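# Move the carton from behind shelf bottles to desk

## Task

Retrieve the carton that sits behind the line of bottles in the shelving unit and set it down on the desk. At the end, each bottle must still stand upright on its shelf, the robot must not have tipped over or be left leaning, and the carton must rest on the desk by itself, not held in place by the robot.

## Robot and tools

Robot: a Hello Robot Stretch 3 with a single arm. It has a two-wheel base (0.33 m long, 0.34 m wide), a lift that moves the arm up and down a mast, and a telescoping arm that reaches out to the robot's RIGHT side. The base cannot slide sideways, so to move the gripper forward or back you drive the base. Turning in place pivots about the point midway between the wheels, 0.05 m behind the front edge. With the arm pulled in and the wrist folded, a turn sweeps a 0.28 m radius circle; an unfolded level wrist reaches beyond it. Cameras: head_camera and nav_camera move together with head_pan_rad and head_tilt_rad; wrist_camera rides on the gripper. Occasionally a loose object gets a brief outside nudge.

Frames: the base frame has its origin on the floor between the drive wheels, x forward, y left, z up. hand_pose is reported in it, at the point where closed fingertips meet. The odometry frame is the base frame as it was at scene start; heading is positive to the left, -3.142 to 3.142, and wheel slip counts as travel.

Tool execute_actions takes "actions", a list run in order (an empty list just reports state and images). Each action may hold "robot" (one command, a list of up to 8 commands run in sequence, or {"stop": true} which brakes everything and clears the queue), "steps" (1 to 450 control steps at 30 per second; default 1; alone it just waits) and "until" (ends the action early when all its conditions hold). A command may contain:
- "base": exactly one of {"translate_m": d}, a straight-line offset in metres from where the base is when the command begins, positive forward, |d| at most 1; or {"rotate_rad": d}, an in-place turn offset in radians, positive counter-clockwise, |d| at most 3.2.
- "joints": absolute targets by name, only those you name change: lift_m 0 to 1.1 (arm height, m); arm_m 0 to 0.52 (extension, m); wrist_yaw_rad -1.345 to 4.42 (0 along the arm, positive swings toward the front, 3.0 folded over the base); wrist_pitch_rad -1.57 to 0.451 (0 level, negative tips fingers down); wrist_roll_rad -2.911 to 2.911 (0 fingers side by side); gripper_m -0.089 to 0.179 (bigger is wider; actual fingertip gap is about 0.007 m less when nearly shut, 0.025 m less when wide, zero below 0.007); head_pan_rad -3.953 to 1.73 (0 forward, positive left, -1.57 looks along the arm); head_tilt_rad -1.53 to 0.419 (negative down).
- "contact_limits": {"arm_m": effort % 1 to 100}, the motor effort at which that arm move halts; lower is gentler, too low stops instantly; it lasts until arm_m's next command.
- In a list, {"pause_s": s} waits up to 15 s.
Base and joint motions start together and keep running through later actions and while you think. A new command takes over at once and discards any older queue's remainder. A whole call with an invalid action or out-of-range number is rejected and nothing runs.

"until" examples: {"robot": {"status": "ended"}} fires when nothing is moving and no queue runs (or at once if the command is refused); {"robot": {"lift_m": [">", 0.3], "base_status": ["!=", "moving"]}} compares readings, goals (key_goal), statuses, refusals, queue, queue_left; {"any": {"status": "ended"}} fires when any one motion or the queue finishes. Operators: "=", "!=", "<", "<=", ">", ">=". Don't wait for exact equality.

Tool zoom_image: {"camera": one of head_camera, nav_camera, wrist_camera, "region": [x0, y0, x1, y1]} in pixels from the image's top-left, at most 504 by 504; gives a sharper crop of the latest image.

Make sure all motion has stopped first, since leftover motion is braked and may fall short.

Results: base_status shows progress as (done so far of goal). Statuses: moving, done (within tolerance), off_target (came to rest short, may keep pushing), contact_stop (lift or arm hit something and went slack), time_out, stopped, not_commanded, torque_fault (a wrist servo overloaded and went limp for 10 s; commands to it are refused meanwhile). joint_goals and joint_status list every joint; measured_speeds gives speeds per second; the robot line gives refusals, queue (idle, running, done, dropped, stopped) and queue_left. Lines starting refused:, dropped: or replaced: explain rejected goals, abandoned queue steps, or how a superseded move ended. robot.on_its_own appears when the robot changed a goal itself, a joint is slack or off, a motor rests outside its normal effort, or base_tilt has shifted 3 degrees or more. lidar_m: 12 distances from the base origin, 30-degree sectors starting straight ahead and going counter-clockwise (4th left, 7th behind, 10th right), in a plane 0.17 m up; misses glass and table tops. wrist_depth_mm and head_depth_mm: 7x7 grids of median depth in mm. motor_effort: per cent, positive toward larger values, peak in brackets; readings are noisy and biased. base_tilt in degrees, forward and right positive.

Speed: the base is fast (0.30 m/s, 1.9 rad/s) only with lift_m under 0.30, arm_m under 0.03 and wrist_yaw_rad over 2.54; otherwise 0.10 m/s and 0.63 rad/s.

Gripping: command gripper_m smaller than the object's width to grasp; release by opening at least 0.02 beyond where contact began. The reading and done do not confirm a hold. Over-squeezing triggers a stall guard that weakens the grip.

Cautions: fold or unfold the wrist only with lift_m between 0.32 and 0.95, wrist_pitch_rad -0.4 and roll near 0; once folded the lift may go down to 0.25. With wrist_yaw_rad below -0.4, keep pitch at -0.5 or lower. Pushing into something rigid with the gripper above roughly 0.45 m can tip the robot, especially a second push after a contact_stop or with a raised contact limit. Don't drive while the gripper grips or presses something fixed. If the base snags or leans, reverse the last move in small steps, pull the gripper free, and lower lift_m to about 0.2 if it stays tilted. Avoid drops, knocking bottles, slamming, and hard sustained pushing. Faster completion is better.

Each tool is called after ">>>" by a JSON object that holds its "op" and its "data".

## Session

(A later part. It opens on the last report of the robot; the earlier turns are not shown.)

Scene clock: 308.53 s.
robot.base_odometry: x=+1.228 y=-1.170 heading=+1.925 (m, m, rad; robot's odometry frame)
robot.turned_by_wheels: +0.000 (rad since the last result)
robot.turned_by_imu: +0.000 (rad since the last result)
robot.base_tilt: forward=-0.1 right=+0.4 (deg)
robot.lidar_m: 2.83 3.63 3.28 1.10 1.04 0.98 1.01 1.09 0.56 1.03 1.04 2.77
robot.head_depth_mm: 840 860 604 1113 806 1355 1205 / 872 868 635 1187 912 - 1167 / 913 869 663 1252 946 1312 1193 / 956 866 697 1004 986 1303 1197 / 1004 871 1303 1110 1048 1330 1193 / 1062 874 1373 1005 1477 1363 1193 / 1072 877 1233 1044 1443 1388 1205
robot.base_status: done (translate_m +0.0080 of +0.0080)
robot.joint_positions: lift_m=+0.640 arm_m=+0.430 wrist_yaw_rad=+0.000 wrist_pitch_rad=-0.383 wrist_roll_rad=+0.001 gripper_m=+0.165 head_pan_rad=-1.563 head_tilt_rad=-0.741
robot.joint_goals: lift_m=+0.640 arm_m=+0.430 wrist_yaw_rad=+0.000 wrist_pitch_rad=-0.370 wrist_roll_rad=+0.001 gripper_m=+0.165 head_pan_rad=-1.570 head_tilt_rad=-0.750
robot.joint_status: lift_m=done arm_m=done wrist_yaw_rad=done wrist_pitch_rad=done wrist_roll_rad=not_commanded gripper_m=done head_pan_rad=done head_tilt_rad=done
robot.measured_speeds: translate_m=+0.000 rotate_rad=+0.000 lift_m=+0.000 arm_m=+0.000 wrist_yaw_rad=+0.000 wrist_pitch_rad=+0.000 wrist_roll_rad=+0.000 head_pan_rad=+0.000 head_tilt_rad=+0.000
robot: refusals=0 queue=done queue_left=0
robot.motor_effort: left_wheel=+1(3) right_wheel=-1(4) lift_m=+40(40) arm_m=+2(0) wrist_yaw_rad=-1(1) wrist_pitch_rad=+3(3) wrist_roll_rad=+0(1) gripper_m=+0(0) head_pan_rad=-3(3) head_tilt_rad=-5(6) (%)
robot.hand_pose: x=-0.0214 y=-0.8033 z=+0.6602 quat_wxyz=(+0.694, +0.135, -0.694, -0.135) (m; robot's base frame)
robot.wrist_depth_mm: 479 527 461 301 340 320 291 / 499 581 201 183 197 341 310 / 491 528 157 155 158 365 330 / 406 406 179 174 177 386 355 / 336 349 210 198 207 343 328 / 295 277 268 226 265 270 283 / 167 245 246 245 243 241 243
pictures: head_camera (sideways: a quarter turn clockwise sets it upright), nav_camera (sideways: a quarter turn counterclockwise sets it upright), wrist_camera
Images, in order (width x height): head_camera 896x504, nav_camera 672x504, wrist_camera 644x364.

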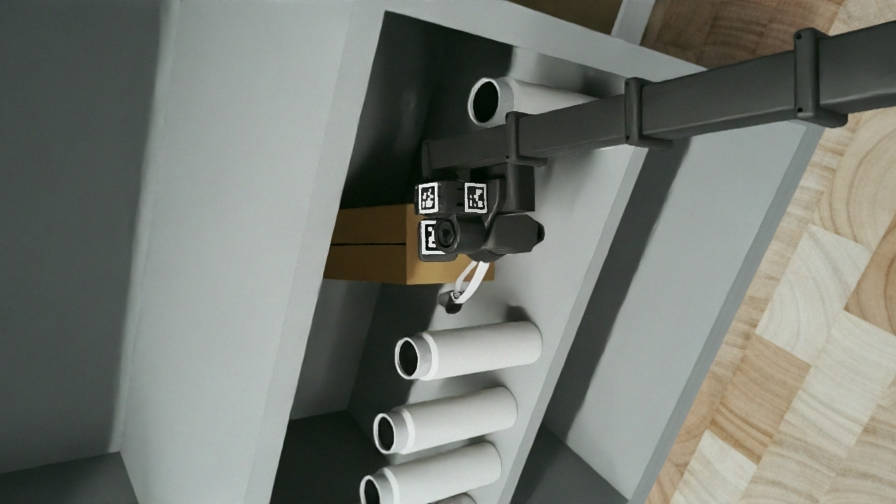

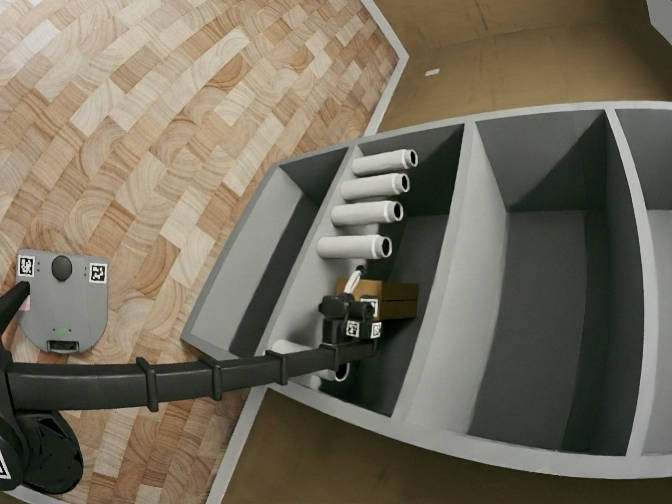

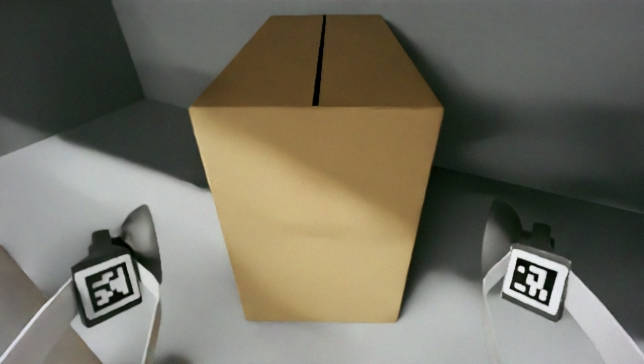

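>>> {"op": "execute_actions", "data": {"actions": [{"robot": [{"joints": {"arm_m": 0.52}}], "steps": 300, "until": {"robot": {"status": "ended"}}}]}}

Scene clock: 315.03 s.
robot.base_odometry: x=+1.228 y=-1.170 heading=+1.925 (m, m, rad; robot's odometry frame)
robot.turned_by_wheels: +0.000 (rad since the last result)
robot.turned_by_imu: +0.000 (rad since the last result)
robot.base_tilt: forward=+0.1 right=+0.4 (deg)
robot.lidar_m: 2.84 3.65 3.28 1.10 1.04 0.98 1.00 1.08 0.56 1.03 1.04 2.78
robot.head_depth_mm: 838 868 603 1116 804 1373 1219 / 875 868 631 1182 885 - 1176 / 914 867 662 - 959 1308 1195 / 959 871 698 1083 1017 1315 1198 / 1005 872 1301 1108 1044 1332 1196 / 1050 874 1378 1009 1472 1360 1201 / 1070 874 1245 1046 1458 1388 1198
robot.base_status: done (translate_m +0.0080 of +0.0080)
robot.joint_positions: lift_m=+0.640 arm_m=+0.517 wrist_yaw_rad=+0.004 wrist_pitch_rad=-0.386 wrist_roll_rad=+0.001 gripper_m=+0.165 head_pan_rad=-1.563 head_tilt_rad=-0.741
robot.joint_goals: lift_m=+0.640 arm_m=+0.520 wrist_yaw_rad=+0.000 wrist_pitch_rad=-0.370 wrist_roll_rad=+0.001 gripper_m=+0.165 head_pan_rad=-1.570 head_tilt_rad=-0.750
robot.joint_status: lift_m=done arm_m=done wrist_yaw_rad=done wrist_pitch_rad=done wrist_roll_rad=not_commanded gripper_m=done head_pan_rad=done head_tilt_rad=done
robot.measured_speeds: translate_m=+0.000 rotate_rad=+0.000 lift_m=+0.000 arm_m=+0.000 wrist_yaw_rad=+0.000 wrist_pitch_rad=+0.000 wrist_roll_rad=+0.000 head_pan_rad=+0.000 head_tilt_rad=+0.000
robot: refusals=0 queue=done queue_left=0
robot.motor_effort: left_wheel=+1(1) right_wheel=-2(2) lift_m=+41(40) arm_m=+3(1) wrist_yaw_rad=-5(5) wrist_pitch_rad=+4(4) wrist_roll_rad=+0(0) gripper_m=-1(1) head_pan_rad=-3(3) head_tilt_rad=-6(6) (%)
robot.hand_pose: x=-0.0206 y=-0.8907 z=+0.6595 quat_wxyz=(+0.694, +0.137, -0.694, -0.135) (m; robot's base frame)
robot.wrist_depth_mm: 446 436 369 303 279 257 231 / 464 497 197 180 193 274 246 / 480 500 131 129 128 295 264 / 411 107 102 101 101 299 283 / 340 104 102 100 98 98 305 / 290 120 118 116 113 117 278 / 243 244 140 136 133 242 242
pictures: head_camera (sideways: a quarter turn clockwise sets it upright), nav_camera (sideways: a quarter turn counterclockwise sets it upright), wrist_camera
Images, in order (width x height): head_camera 896x504, nav_camera 672x504, wrist_camera 644x364.

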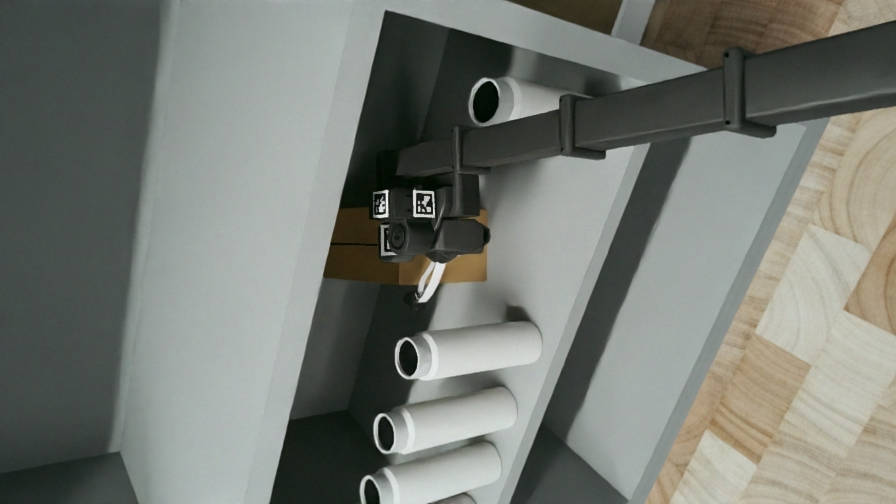

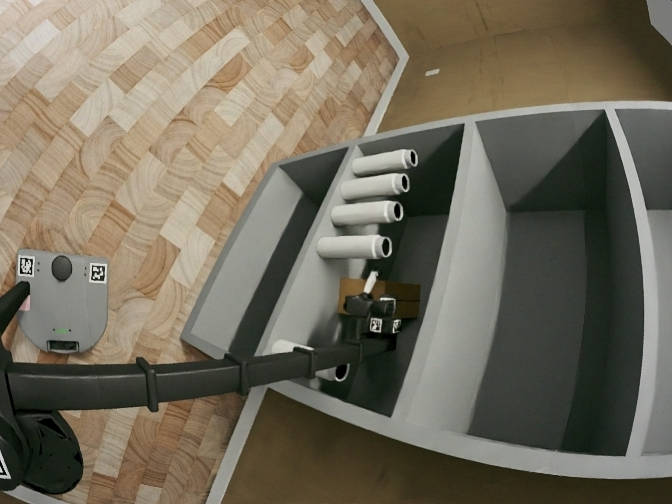

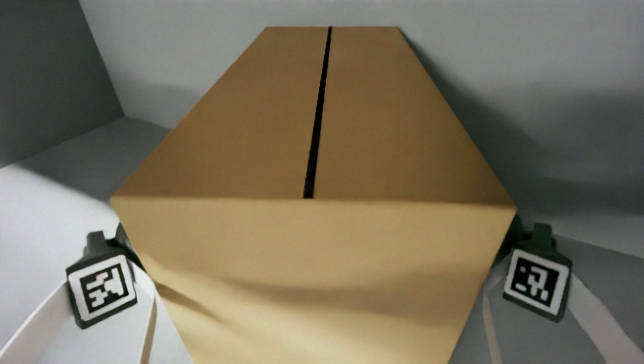

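>>> {"op": "execute_actions", "data": {"actions": [{"robot": [{"joints": {"gripper_m": 0.09}}], "steps": 90, "until": {"robot": {"status": "ended"}}}]}}

Scene clock: 335.07 s.
robot.base_odometry: x=+1.228 y=-1.170 heading=+1.925 (m, m, rad; robot's odometry frame)
robot.turned_by_wheels: +0.000 (rad since the last result)
robot.turned_by_imu: +0.000 (rad since the last result)
robot.base_tilt: forward=-0.1 right=+0.4 (deg)
robot.lidar_m: 2.84 3.65 3.28 1.10 1.04 0.98 1.00 1.08 0.56 1.03 1.04 2.77
robot.head_depth_mm: 840 868 606 1107 804 1374 1218 / 877 871 632 1188 890 - 1166 / 917 869 660 - 957 1301 1195 / 956 871 697 1078 1016 1307 1189 / 1004 872 1291 1114 1049 1331 1201 / 1058 878 1374 1006 1475 1355 1199 / 1071 875 1237 1044 1461 1389 1201
robot.base_status: done (translate_m +0.0080 of +0.0080)
robot.joint_positions: lift_m=+0.640 arm_m=+0.517 wrist_yaw_rad=+0.005 wrist_pitch_rad=-0.387 wrist_roll_rad=+0.001 gripper_m=+0.093 head_pan_rad=-1.563 head_tilt_rad=-0.741
robot.joint_goals: lift_m=+0.640 arm_m=+0.520 wrist_yaw_rad=+0.000 wrist_pitch_rad=-0.370 wrist_roll_rad=+0.001 gripper_m=+0.090 head_pan_rad=-1.570 head_tilt_rad=-0.750
robot.joint_status: lift_m=done arm_m=done wrist_yaw_rad=done wrist_pitch_rad=done wrist_roll_rad=not_commanded gripper_m=done head_pan_rad=done head_tilt_rad=done
robot.measured_speeds: translate_m=+0.000 rotate_rad=+0.000 lift_m=+0.000 arm_m=+0.000 wrist_yaw_rad=+0.000 wrist_pitch_rad=+0.000 wrist_roll_rad=+0.000 head_pan_rad=+0.000 head_tilt_rad=+0.000
robot: refusals=0 queue=done queue_left=0
robot.motor_effort: left_wheel=+2(2) right_wheel=-3(3) lift_m=+40(41) arm_m=+3(3) wrist_yaw_rad=-5(7) wrist_pitch_rad=+4(4) wrist_roll_rad=+0(0) gripper_m=-83(97) head_pan_rad=-3(4) head_tilt_rad=-5(5) (%)
robot.hand_pose: x=-0.0204 y=-0.8907 z=+0.6595 quat_wxyz=(+0.694, +0.138, -0.693, -0.135) (m; robot's base frame)
robot.wrist_depth_mm: 442 437 368 307 280 254 231 / 460 490 198 180 193 275 247 / 473 506 131 131 129 297 267 / 411 108 102 102 101 305 286 / 338 106 103 101 99 99 307 / 293 122 119 116 114 117 277 / 245 248 142 137 133 243 243
pictures: head_camera (sideways: a quarter turn clockwise sets it upright), nav_camera (sideways: a quarter turn counterclockwise sets it upright), wrist_camera
Images, in order (width x height): head_camera 896x504, nav_camera 672x504, wrist_camera 644x364.

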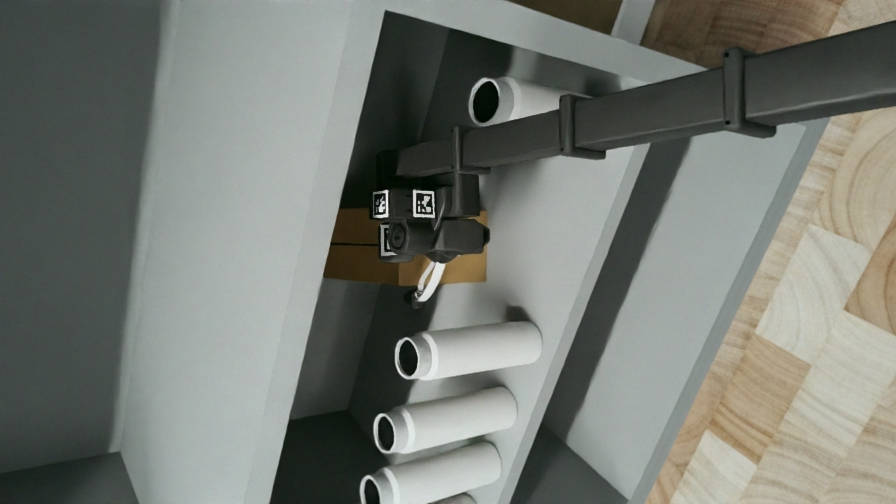

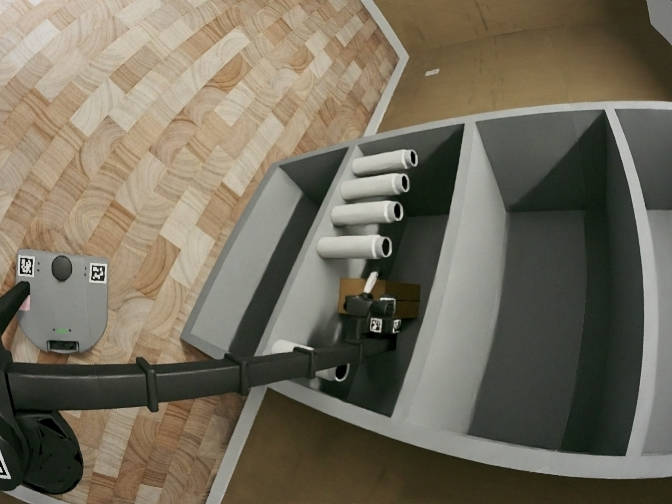

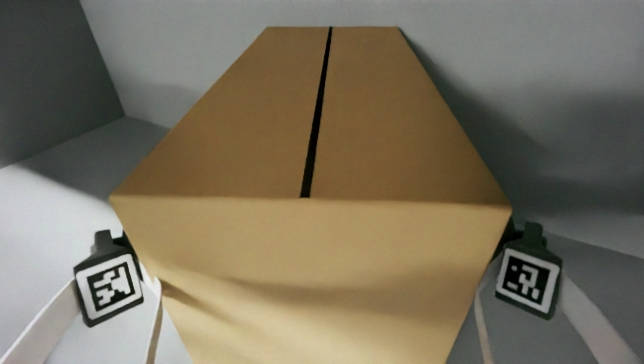

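>>> {"op": "execute_actions", "data": {"actions": [{"robot": [{"joints": {"lift_m": 0.66}}], "steps": 90, "until": {"robot": {"status": "ended"}}}, {"steps": 10}]}}

Scene clock: 345.47 s.
robot.base_odometry: x=+1.228 y=-1.170 heading=+1.925 (m, m, rad; robot's odometry frame)
robot.turned_by_wheels: +0.000 (rad since the last result)
robot.turned_by_imu: +0.000 (rad since the last result)
robot.base_tilt: forward=+0.0 right=+0.5 (deg)
robot.lidar_m: 2.84 3.63 3.28 1.10 1.04 0.98 1.01 1.09 0.56 1.04 1.04 2.78
robot.head_depth_mm: 841 870 605 1110 807 1391 1223 / 875 868 632 1177 911 - 1168 / 914 873 640 - 958 1301 1192 / 960 871 697 1078 1018 1304 1197 / 1005 875 1297 1115 1044 1324 1197 / 1057 875 1389 1007 1467 1360 1195 / 1066 876 1247 1045 1456 1386 1194
robot.base_status: done (translate_m +0.0080 of +0.0080)
robot.joint_positions: lift_m=+0.660 arm_m=+0.518 wrist_yaw_rad=+0.005 wrist_pitch_rad=-0.401 wrist_roll_rad=+0.001 gripper_m=+0.108 head_pan_rad=-1.563 head_tilt_rad=-0.741
robot.joint_goals: lift_m=+0.660 arm_m=+0.520 wrist_yaw_rad=+0.000 wrist_pitch_rad=-0.370 wrist_roll_rad=+0.001 gripper_m=+0.107 head_pan_rad=-1.570 head_tilt_rad=-0.750
robot.joint_status: lift_m=done arm_m=done wrist_yaw_rad=done wrist_pitch_rad=done wrist_roll_rad=not_commanded gripper_m=done head_pan_rad=done head_tilt_rad=done
robot.measured_speeds: translate_m=+0.000 rotate_rad=+0.000 lift_m=+0.000 arm_m=+0.000 wrist_yaw_rad=+0.000 wrist_pitch_rad=+0.000 wrist_roll_rad=+0.000 head_pan_rad=+0.000 head_tilt_rad=+0.000
robot: refusals=0 queue=done queue_left=0
robot.on_its_own: gripper_m is held at +0.107, not at your +0.090, by its stall guard, which is not easing now
robot.motor_effort: left_wheel=+2(2) right_wheel=-3(4) lift_m=+41(43) arm_m=+2(2) wrist_yaw_rad=-6(6) wrist_pitch_rad=+8(8) wrist_roll_rad=+0(1) gripper_m=-24(53) head_pan_rad=-3(3) head_tilt_rad=-6(6) (%)
robot.hand_pose: x=-0.0204 y=-0.8890 z=+0.6761 quat_wxyz=(+0.693, +0.143, -0.692, -0.140) (m; robot's base frame)
robot.wrist_depth_mm: 452 444 371 318 284 256 232 / 460 508 386 200 242 273 247 / 471 536 136 135 134 298 266 / 430 109 103 103 102 304 286 / 356 107 105 103 101 101 311 / 310 122 119 116 114 115 295 / 263 259 138 134 130 258 258
pictures: head_camera (sideways: a quarter turn clockwise sets it upright), nav_camera (sideways: a quarter turn counterclockwise sets it upright), wrist_camera
Images, in order (width x height): head_camera 896x504, nav_camera 672x504, wrist_camera 644x364.

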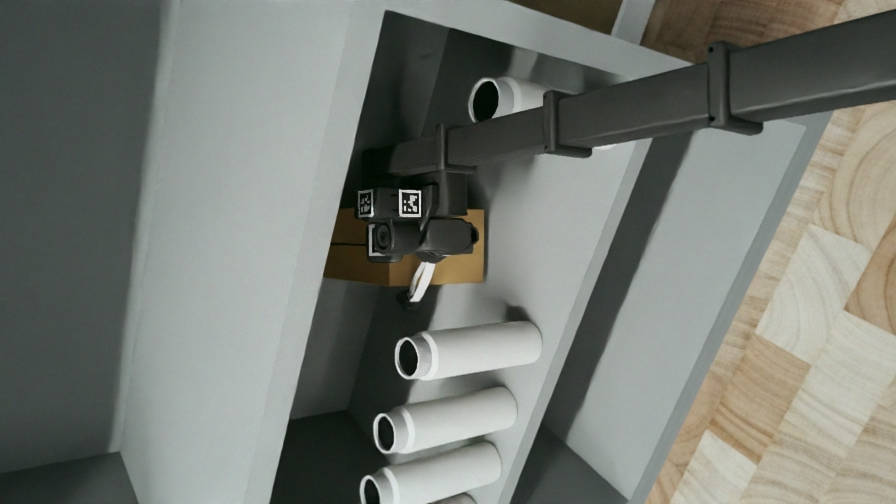

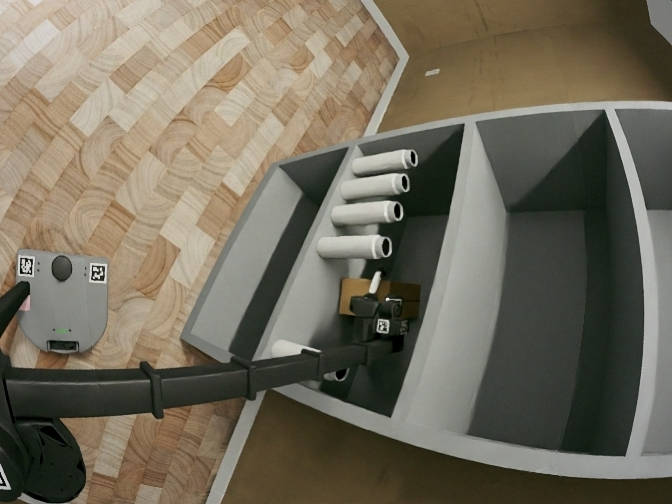

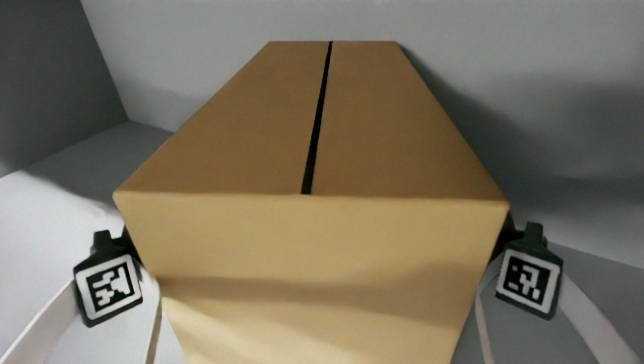

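>>> {"op": "execute_actions", "data": {"actions": [{"robot": [{"joints": {"arm_m": 0.36, "lift_m": 0.652}}], "steps": 150, "until": {"robot": {"status": "ended"}}}]}}

Scene clock: 380.70 s.
robot.base_odometry: x=+1.228 y=-1.170 heading=+1.925 (m, m, rad; robot's odometry frame)
robot.turned_by_wheels: +0.000 (rad since the last result)
robot.turned_by_imu: +0.000 (rad since the last result)
robot.base_tilt: forward=+0.0 right=+0.4 (deg)
robot.lidar_m: 2.84 3.64 3.26 1.10 1.04 0.98 1.00 1.09 0.56 1.03 1.04 2.78
robot.head_depth_mm: 840 867 603 1115 807 1372 1219 / 874 872 632 1185 911 - 1157 / 915 866 664 1225 934 1314 1193 / 958 872 696 919 966 1303 1193 / 1002 872 1301 1153 1046 1329 1192 / 1050 872 1379 1006 1476 1357 1202 / 1069 877 1249 1044 1455 1390 1198
robot.base_status: done (translate_m +0.0080 of +0.0080)
robot.joint_positions: lift_m=+0.652 arm_m=+0.360 wrist_yaw_rad=+0.000 wrist_pitch_rad=-0.392 wrist_roll_rad=+0.001 gripper_m=+0.108 head_pan_rad=-1.563 head_tilt_rad=-0.741
robot.joint_goals: lift_m=+0.652 arm_m=+0.360 wrist_yaw_rad=+0.000 wrist_pitch_rad=-0.370 wrist_roll_rad=+0.001 gripper_m=+0.107 head_pan_rad=-1.570 head_tilt_rad=-0.750
robot.joint_status: lift_m=done arm_m=done wrist_yaw_rad=done wrist_pitch_rad=done wrist_roll_rad=not_commanded gripper_m=done head_pan_rad=done head_tilt_rad=done
robot.measured_speeds: translate_m=+0.000 rotate_rad=+0.000 lift_m=+0.000 arm_m=+0.000 wrist_yaw_rad=+0.000 wrist_pitch_rad=+0.000 wrist_roll_rad=+0.000 head_pan_rad=+0.000 head_tilt_rad=+0.000
robot: refusals=0 queue=done queue_left=0
robot.on_its_own: gripper_m is held at +0.107, not at your +0.090, by its stall guard, which is not easing now
robot.motor_effort: left_wheel=+1(2) right_wheel=-3(4) lift_m=+26(39) arm_m=-2(2) wrist_yaw_rad=-2(6) wrist_pitch_rad=+6(8) wrist_roll_rad=-1(0) gripper_m=-24(24) head_pan_rad=-3(3) head_tilt_rad=-6(6) (%)
robot.hand_pose: x=-0.0214 y=-0.7329 z=+0.6709 quat_wxyz=(+0.694, +0.138, -0.693, -0.138) (m; robot's base frame)
robot.wrist_depth_mm: 506 604 531 456 409 363 335 / 538 663 551 197 214 395 353 / 156 546 136 134 134 425 382 / 161 109 103 103 102 401 395 / 167 107 104 103 100 101 344 / 176 122 120 117 114 115 297 / 237 227 138 135 130 253 253
pictures: head_camera (sideways: a quarter turn clockwise sets it upright), nav_camera (sideways: a quarter turn counterclockwise sets it upright), wrist_camera
Images, in order (width x height): head_camera 896x504, nav_camera 672x504, wrist_camera 644x364.

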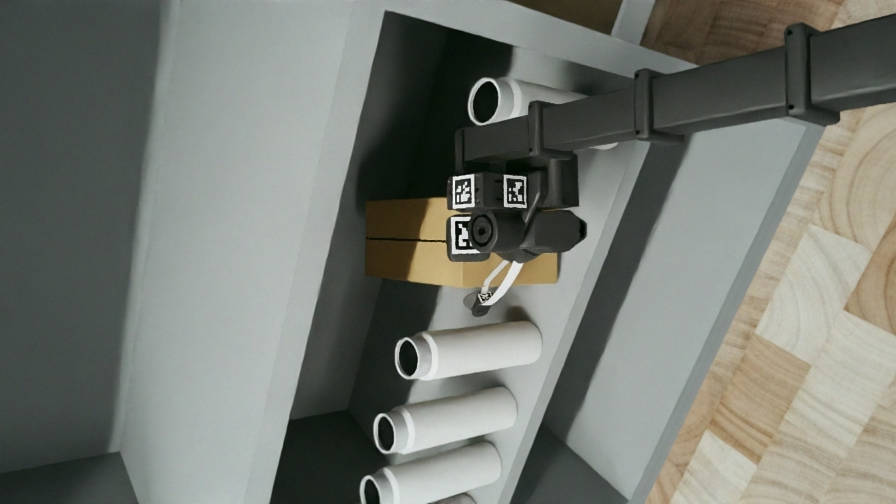

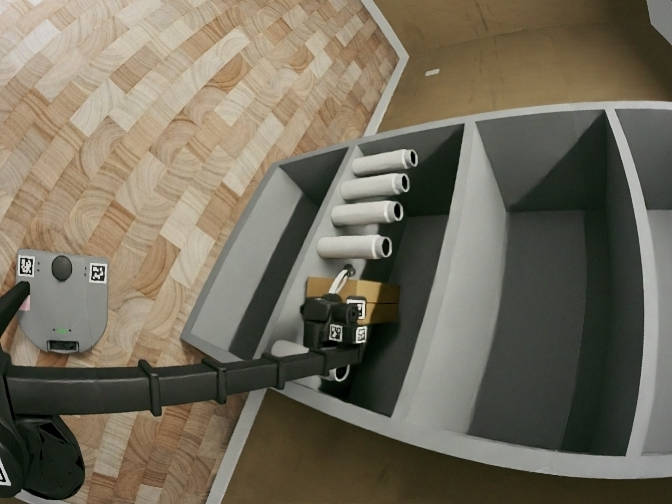

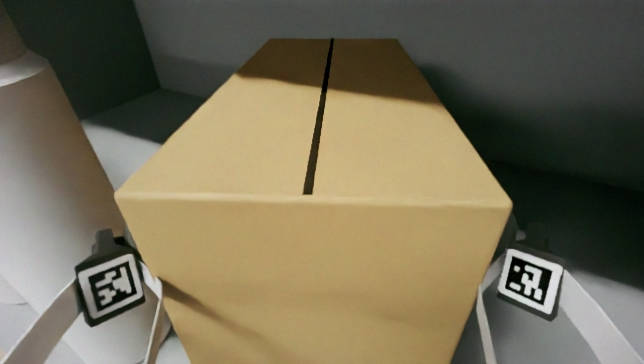

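>>> {"op": "execute_actions", "data": {"actions": [{"robot": [{"joints": {"arm_m": 0.214}}, {"joints": {"lift_m": 0.64}}], "steps": 200, "until": {"robot": {"status": "ended"}}}]}}

Scene clock: 386.77 s.
robot.base_odometry: x=+1.228 y=-1.170 heading=+1.925 (m, m, rad; robot's odometry frame)
robot.turned_by_wheels: +0.000 (rad since the last result)
robot.turned_by_imu: +0.000 (rad since the last result)
robot.base_tilt: forward=+0.0 right=+0.3 (deg)
robot.lidar_m: 2.84 3.63 3.26 1.10 1.04 0.98 1.01 1.09 0.56 1.03 1.04 2.77
robot.head_depth_mm: 841 868 602 1114 806 1355 1223 / 876 868 632 1175 825 - 1168 / 914 869 664 1146 986 1233 1191 / 958 875 699 900 788 1298 1190 / 999 874 1308 1110 1440 1325 1193 / 1054 877 1369 1005 1469 1350 1190 / 1070 874 1240 1047 1450 1384 1213
robot.base_status: done (translate_m +0.0080 of +0.0080)
robot.joint_positions: lift_m=+0.640 arm_m=+0.214 wrist_yaw_rad=+0.000 wrist_pitch_rad=-0.391 wrist_roll_rad=+0.001 gripper_m=+0.108 head_pan_rad=-1.563 head_tilt_rad=-0.741
robot.joint_goals: lift_m=+0.640 arm_m=+0.214 wrist_yaw_rad=+0.000 wrist_pitch_rad=-0.370 wrist_roll_rad=+0.001 gripper_m=+0.107 head_pan_rad=-1.570 head_tilt_rad=-0.750
robot.joint_status: lift_m=done arm_m=done wrist_yaw_rad=done wrist_pitch_rad=done wrist_roll_rad=not_commanded gripper_m=done head_pan_rad=done head_tilt_rad=done
robot.measured_speeds: translate_m=+0.000 rotate_rad=+0.000 lift_m=+0.000 arm_m=+0.000 wrist_yaw_rad=+0.000 wrist_pitch_rad=+0.000 wrist_roll_rad=+0.000 head_pan_rad=+0.000 head_tilt_rad=+0.000
robot: refusals=0 queue=done queue_left=0
robot.on_its_own: gripper_m is held at +0.107, not at your +0.090, by its stall guard, which is not easing now
robot.motor_effort: left_wheel=+1(1) right_wheel=-2(3) lift_m=+26(28) arm_m=-2(3) wrist_yaw_rad=+0(1) wrist_pitch_rad=+5(5) wrist_roll_rad=+0(0) gripper_m=-23(23) head_pan_rad=-3(3) head_tilt_rad=-5(5) (%)
robot.hand_pose: x=-0.0215 y=-0.5869 z=+0.6590 quat_wxyz=(+0.694, +0.138, -0.693, -0.138) (m; robot's base frame)
robot.wrist_depth_mm: 288 241 686 291 516 472 436 / 321 263 196 179 191 511 453 / 377 283 131 130 128 505 145 / 410 107 102 101 101 379 146 / 672 105 103 101 99 99 151 / 890 121 119 116 113 115 160 / 794 730 142 137 134 217 190
pictures: head_camera (sideways: a quarter turn clockwise sets it upright), nav_camera (sideways: a quarter turn counterclockwise sets it upright), wrist_camera
Images, in order (width x height): head_camera 896x504, nav_camera 672x504, wrist_camera 644x364.

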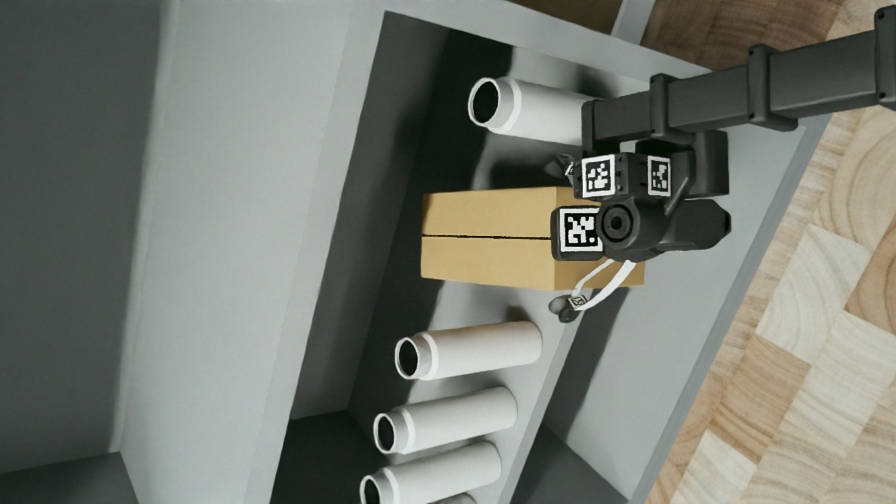

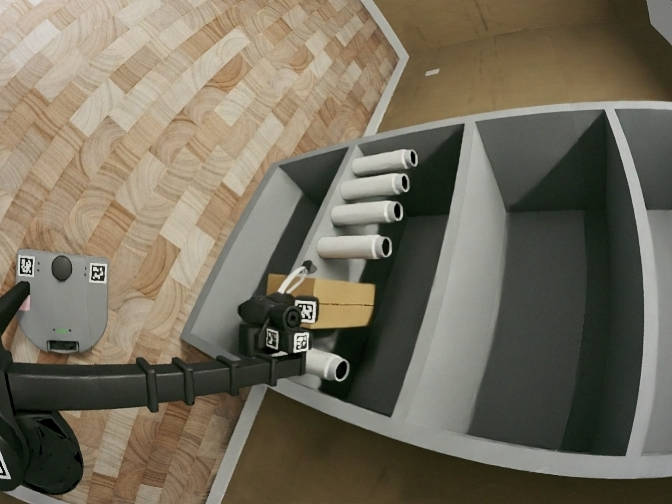

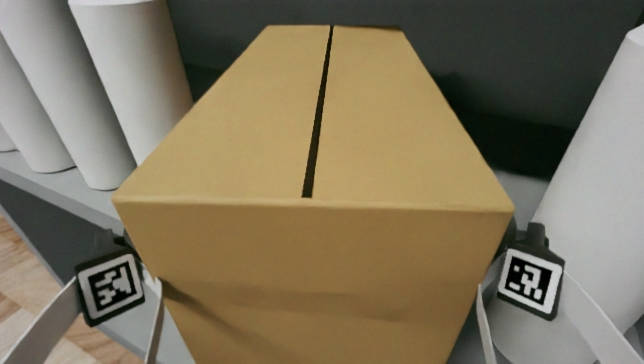

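>>> {"op": "zoom_image", "data": {"camera": "head_camera", "region": [400, 60, 760, 380]}}

Region (400, 60, 760, 380) of head_camera's 896x504 image, scaled by 1.400, with more detail than that image has.

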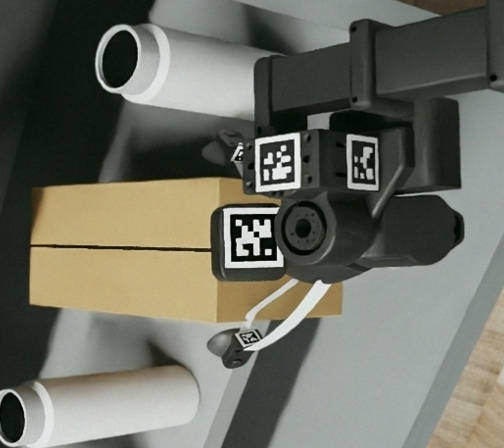

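>>> {"op": "execute_actions", "data": {"actions": [{"robot": [{"joints": {"gripper_m": 0.168}}, {"joints": {"lift_m": 0.80, "wrist_pitch_rad": -0.835}}, {"joints": {"arm_m": 0.36}}], "steps": 300, "until": {"robot": {"status": "ended"}}}]}}

Scene clock: 423.00 s.
robot.base_odometry: x=+1.228 y=-1.170 heading=+1.925 (m, m, rad; robot's odometry frame)
robot.turned_by_wheels: +0.000 (rad since the last result)
robot.turned_by_imu: -0.001 (rad since the last result)
robot.base_tilt: forward=+0.0 right=+0.4 (deg)
robot.lidar_m: 2.83 3.66 3.27 1.10 1.04 0.98 1.01 1.09 0.56 1.04 1.04 2.78
robot.head_depth_mm: 841 867 604 1110 - - 1176 / 876 869 632 - 846 1244 1176 / 918 872 660 1075 912 1308 1190 / 960 874 665 936 795 1307 1193 / 1003 872 1306 1113 1051 1325 1191 / 1056 873 1384 1007 1466 1363 1202 / 1069 872 1243 1043 1449 1399 1197
robot.base_status: done (translate_m +0.0080 of +0.0080)
robot.joint_positions: lift_m=+0.800 arm_m=+0.360 wrist_yaw_rad=+0.000 wrist_pitch_rad=-0.842 wrist_roll_rad=+0.001 gripper_m=+0.168 head_pan_rad=-1.563 head_tilt_rad=-0.741
robot.joint_goals: lift_m=+0.800 arm_m=+0.360 wrist_yaw_rad=+0.000 wrist_pitch_rad=-0.835 wrist_roll_rad=+0.001 gripper_m=+0.168 head_pan_rad=-1.570 head_tilt_rad=-0.750
robot.joint_status: lift_m=done arm_m=done wrist_yaw_rad=done wrist_pitch_rad=done wrist_roll_rad=not_commanded gripper_m=done head_pan_rad=done head_tilt_rad=done
robot.measured_speeds: translate_m=+0.000 rotate_rad=+0.000 lift_m=+0.000 arm_m=+0.000 wrist_yaw_rad=+0.000 wrist_pitch_rad=+0.000 wrist_roll_rad=+0.000 head_pan_rad=+0.000 head_tilt_rad=+0.000
robot: refusals=0 queue=done queue_left=0
robot.motor_effort: left_wheel=+1(1) right_wheel=-2(2) lift_m=+41(40) arm_m=+2(0) wrist_yaw_rad=+0(0) wrist_pitch_rad=+2(4) wrist_roll_rad=+0(0) gripper_m=+0(87) head_pan_rad=-3(3) head_tilt_rad=-5(5) (%)
robot.hand_pose: x=-0.0216 y=-0.6573 z=+0.7311 quat_wxyz=(+0.645, +0.289, -0.645, -0.290) (m; robot's base frame)
robot.wrist_depth_mm: 187 522 534 525 504 447 395 / 177 452 474 235 459 464 442 / 206 229 425 214 220 427 413 / 411 274 202 195 201 393 387 / 917 366 183 180 183 371 332 / 836 811 171 166 169 335 283 / 799 821 157 156 156 219 155
pictures: head_camera (sideways: a quarter turn clockwise sets it upright), nav_camera (sideways: a quarter turn counterclockwise sets it upright), wrist_camera
Images, in order (width x height): head_camera 896x504, nav_camera 672x504, wrist_camera 644x364.

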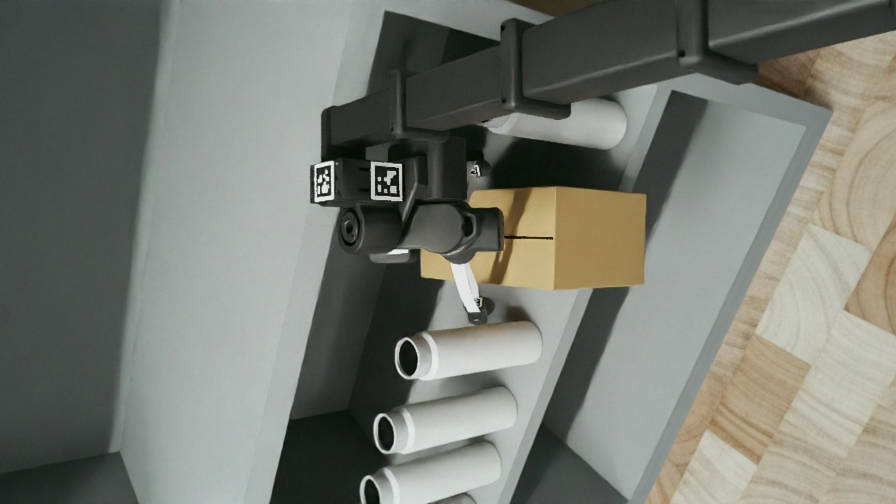

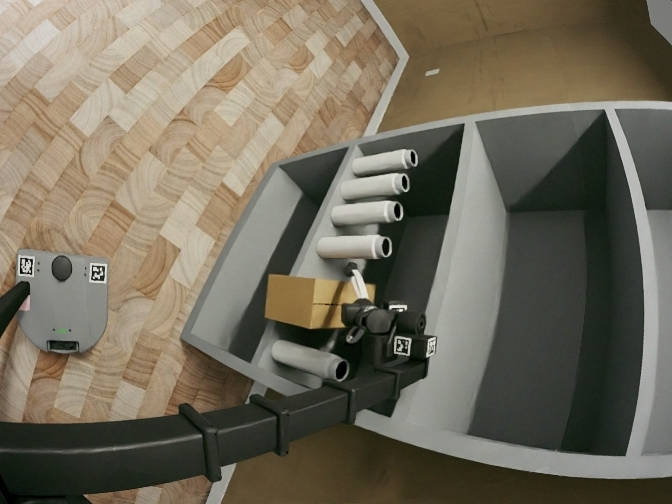

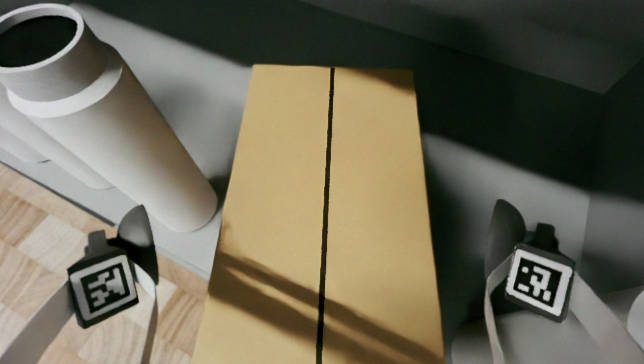

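>>> {"op": "execute_actions", "data": {"actions": [{"robot": [{"joints": {"arm_m": 0.392}}, {"joints": {"lift_m": 0.757}}], "steps": 200, "until": {"robot": {"status": "ended"}}}]}}

Scene clock: 437.10 s.
robot.base_odometry: x=+1.228 y=-1.170 heading=+1.925 (m, m, rad; robot's odometry frame)
robot.turned_by_wheels: +0.000 (rad since the last result)
robot.turned_by_imu: +0.000 (rad since the last result)
robot.base_tilt: forward=+0.0 right=+0.4 (deg)
robot.lidar_m: 2.84 3.64 3.28 1.10 1.04 0.98 1.00 1.09 0.56 1.03 1.04 2.78
robot.head_depth_mm: 841 867 605 1108 1044 - - / 877 868 631 1177 860 1257 1170 / 910 868 631 1084 914 1311 1191 / 955 874 695 1061 794 1304 1193 / 1007 869 1302 1150 1046 1321 1193 / 1055 874 1379 1011 1482 1357 1196 / 1069 876 1249 1044 1450 1393 1196
robot.base_status: done (translate_m +0.0080 of +0.0080)
robot.joint_positions: lift_m=+0.757 arm_m=+0.392 wrist_yaw_rad=+0.000 wrist_pitch_rad=-0.843 wrist_roll_rad=+0.001 gripper_m=+0.168 head_pan_rad=-1.563 head_tilt_rad=-0.741
robot.joint_goals: lift_m=+0.757 arm_m=+0.392 wrist_yaw_rad=+0.000 wrist_pitch_rad=-0.835 wrist_roll_rad=+0.001 gripper_m=+0.168 head_pan_rad=-1.570 head_tilt_rad=-0.750
robot.joint_status: lift_m=done arm_m=done wrist_yaw_rad=done wrist_pitch_rad=done wrist_roll_rad=not_commanded gripper_m=done head_pan_rad=done head_tilt_rad=done
robot.measured_speeds: translate_m=+0.000 rotate_rad=+0.000 lift_m=+0.000 arm_m=+0.000 wrist_yaw_rad=+0.000 wrist_pitch_rad=+0.000 wrist_roll_rad=+0.000 head_pan_rad=+0.000 head_tilt_rad=+0.000
robot: refusals=0 queue=done queue_left=0
robot.motor_effort: left_wheel=+1(1) right_wheel=-2(2) lift_m=+25(40) arm_m=+2(1) wrist_yaw_rad=+0(1) wrist_pitch_rad=+2(2) wrist_roll_rad=+0(0) gripper_m=+0(1) head_pan_rad=-3(3) head_tilt_rad=-6(6) (%)
robot.hand_pose: x=-0.0216 y=-0.6892 z=+0.6887 quat_wxyz=(+0.645, +0.289, -0.645, -0.290) (m; robot's base frame)
robot.wrist_depth_mm: 466 471 462 469 455 416 373 / 160 423 185 178 177 419 403 / 167 239 165 161 160 377 375 / 200 228 149 148 147 348 347 / 823 282 137 136 135 320 323 / 823 558 127 127 127 288 294 / 773 749 118 118 118 271 275
pictures: head_camera (sideways: a quarter turn clockwise sets it upright), nav_camera (sideways: a quarter turn counterclockwise sets it upright), wrist_camera
Images, in order (width x height): head_camera 896x504, nav_camera 672x504, wrist_camera 644x364.

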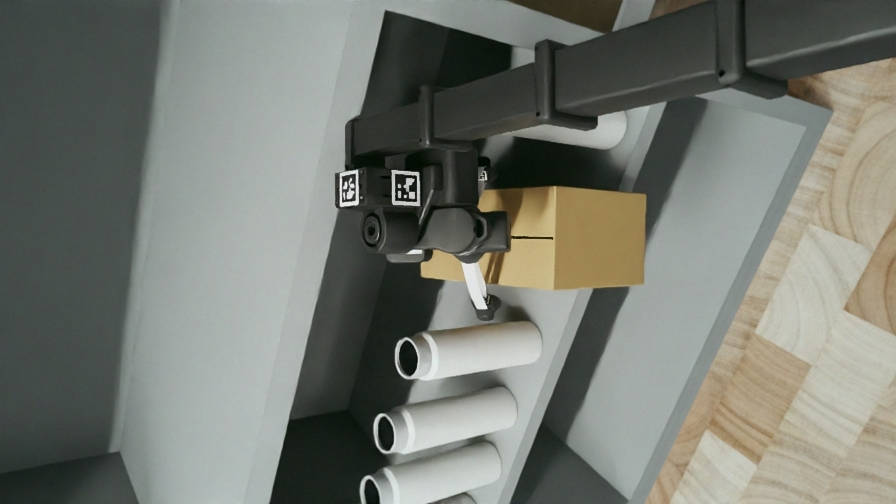

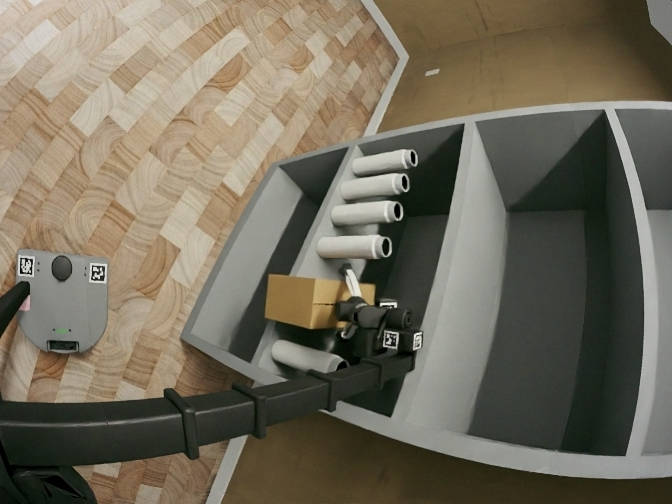

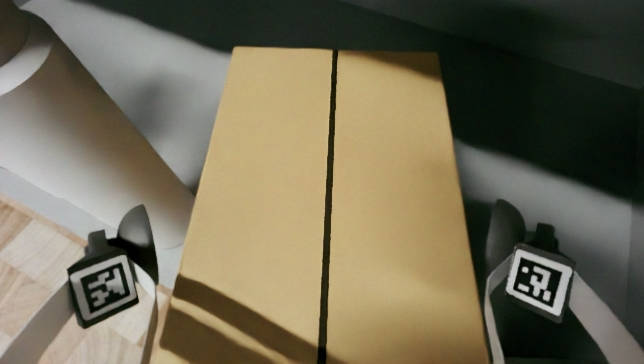

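>>> {"op": "execute_actions", "data": {"actions": [{"robot": [{"joints": {"lift_m": 0.753}}, {"joints": {"gripper_m": 0.095}}], "steps": 120, "until": {"robot": {"status": "ended"}}}, {"steps": 8}]}}

Scene clock: 444.30 s.
robot.base_odometry: x=+1.228 y=-1.170 heading=+1.925 (m, m, rad; robot's odometry frame)
robot.turned_by_wheels: +0.000 (rad since the last result)
robot.turned_by_imu: -0.001 (rad since the last result)
robot.base_tilt: forward=-0.1 right=+0.3 (deg)
robot.lidar_m: 2.83 3.65 3.28 1.10 1.04 0.98 1.01 1.08 0.56 1.03 1.04 2.77
robot.head_depth_mm: 841 866 606 1108 1050 - - / 879 867 634 1173 862 1268 1172 / 915 873 634 1077 912 1303 1190 / 956 877 699 938 798 1294 1196 / 1001 873 1299 1146 1052 1325 1201 / 1060 877 1383 1008 1480 1359 1202 / 1072 876 1240 1039 1447 1393 1199
robot.base_status: done (translate_m +0.0080 of +0.0080)
robot.joint_positions: lift_m=+0.753 arm_m=+0.392 wrist_yaw_rad=-0.005 wrist_pitch_rad=-0.826 wrist_roll_rad=+0.000 gripper_m=+0.096 head_pan_rad=-1.563 head_tilt_rad=-0.741
robot.joint_goals: lift_m=+0.753 arm_m=+0.392 wrist_yaw_rad=+0.000 wrist_pitch_rad=-0.835 wrist_roll_rad=+0.000 gripper_m=+0.095 head_pan_rad=-1.570 head_tilt_rad=-0.750
robot.joint_status: lift_m=done arm_m=done wrist_yaw_rad=done wrist_pitch_rad=done wrist_roll_rad=not_commanded gripper_m=done head_pan_rad=done head_tilt_rad=done
robot.measured_speeds: translate_m=+0.000 rotate_rad=+0.000 lift_m=+0.000 arm_m=+0.000 wrist_yaw_rad=+0.000 wrist_pitch_rad=+0.000 wrist_roll_rad=+0.000 head_pan_rad=+0.000 head_tilt_rad=+0.000
robot: refusals=0 queue=done queue_left=0
robot.motor_effort: left_wheel=-1(1) right_wheel=+3(2) lift_m=+26(23) arm_m=+2(2) wrist_yaw_rad=+5(6) wrist_pitch_rad=-3(3) wrist_roll_rad=+0(0) gripper_m=-21(97) head_pan_rad=-3(3) head_tilt_rad=-5(6) (%)
robot.hand_pose: x=-0.0223 y=-0.6926 z=+0.6873 quat_wxyz=(+0.647, +0.282, -0.648, -0.286) (m; robot's base frame)
robot.wrist_depth_mm: 477 474 479 476 447 412 370 / 161 431 190 181 184 421 405 / 166 372 167 162 163 382 384 / 187 222 150 149 149 352 348 / 865 247 137 137 137 326 324 / 817 - 127 126 126 290 298 / 766 741 117 118 118 275 276
pictures: head_camera (sideways: a quarter turn clockwise sets it upright), nav_camera (sideways: a quarter turn counterclockwise sets it upright), wrist_camera
Images, in order (width x height): head_camera 896x504, nav_camera 672x504, wrist_camera 644x364.

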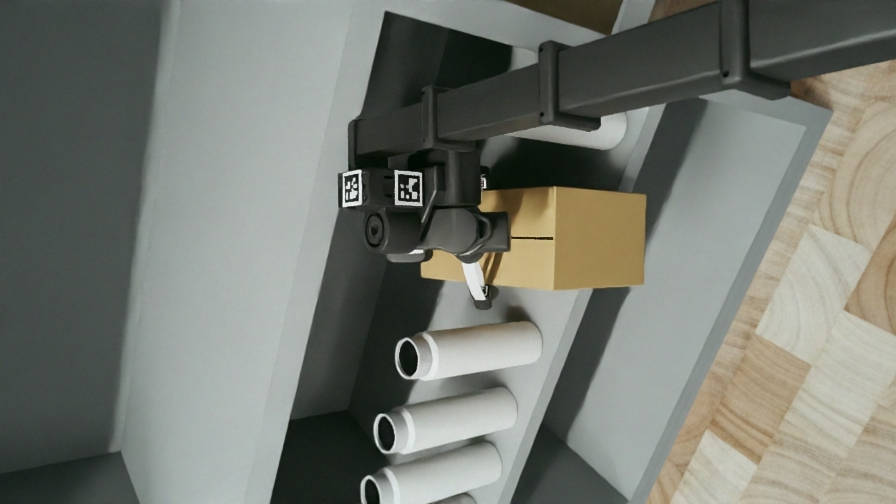

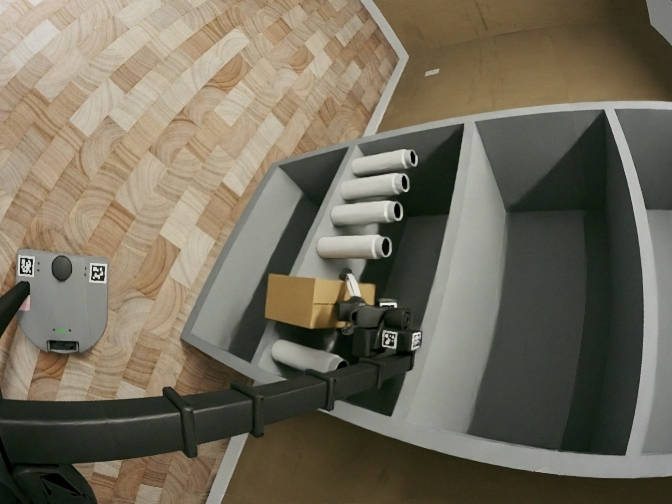

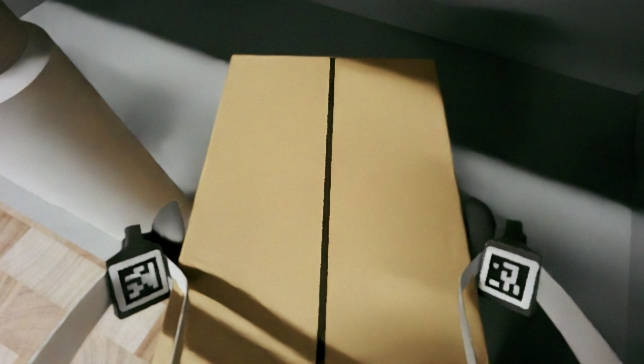

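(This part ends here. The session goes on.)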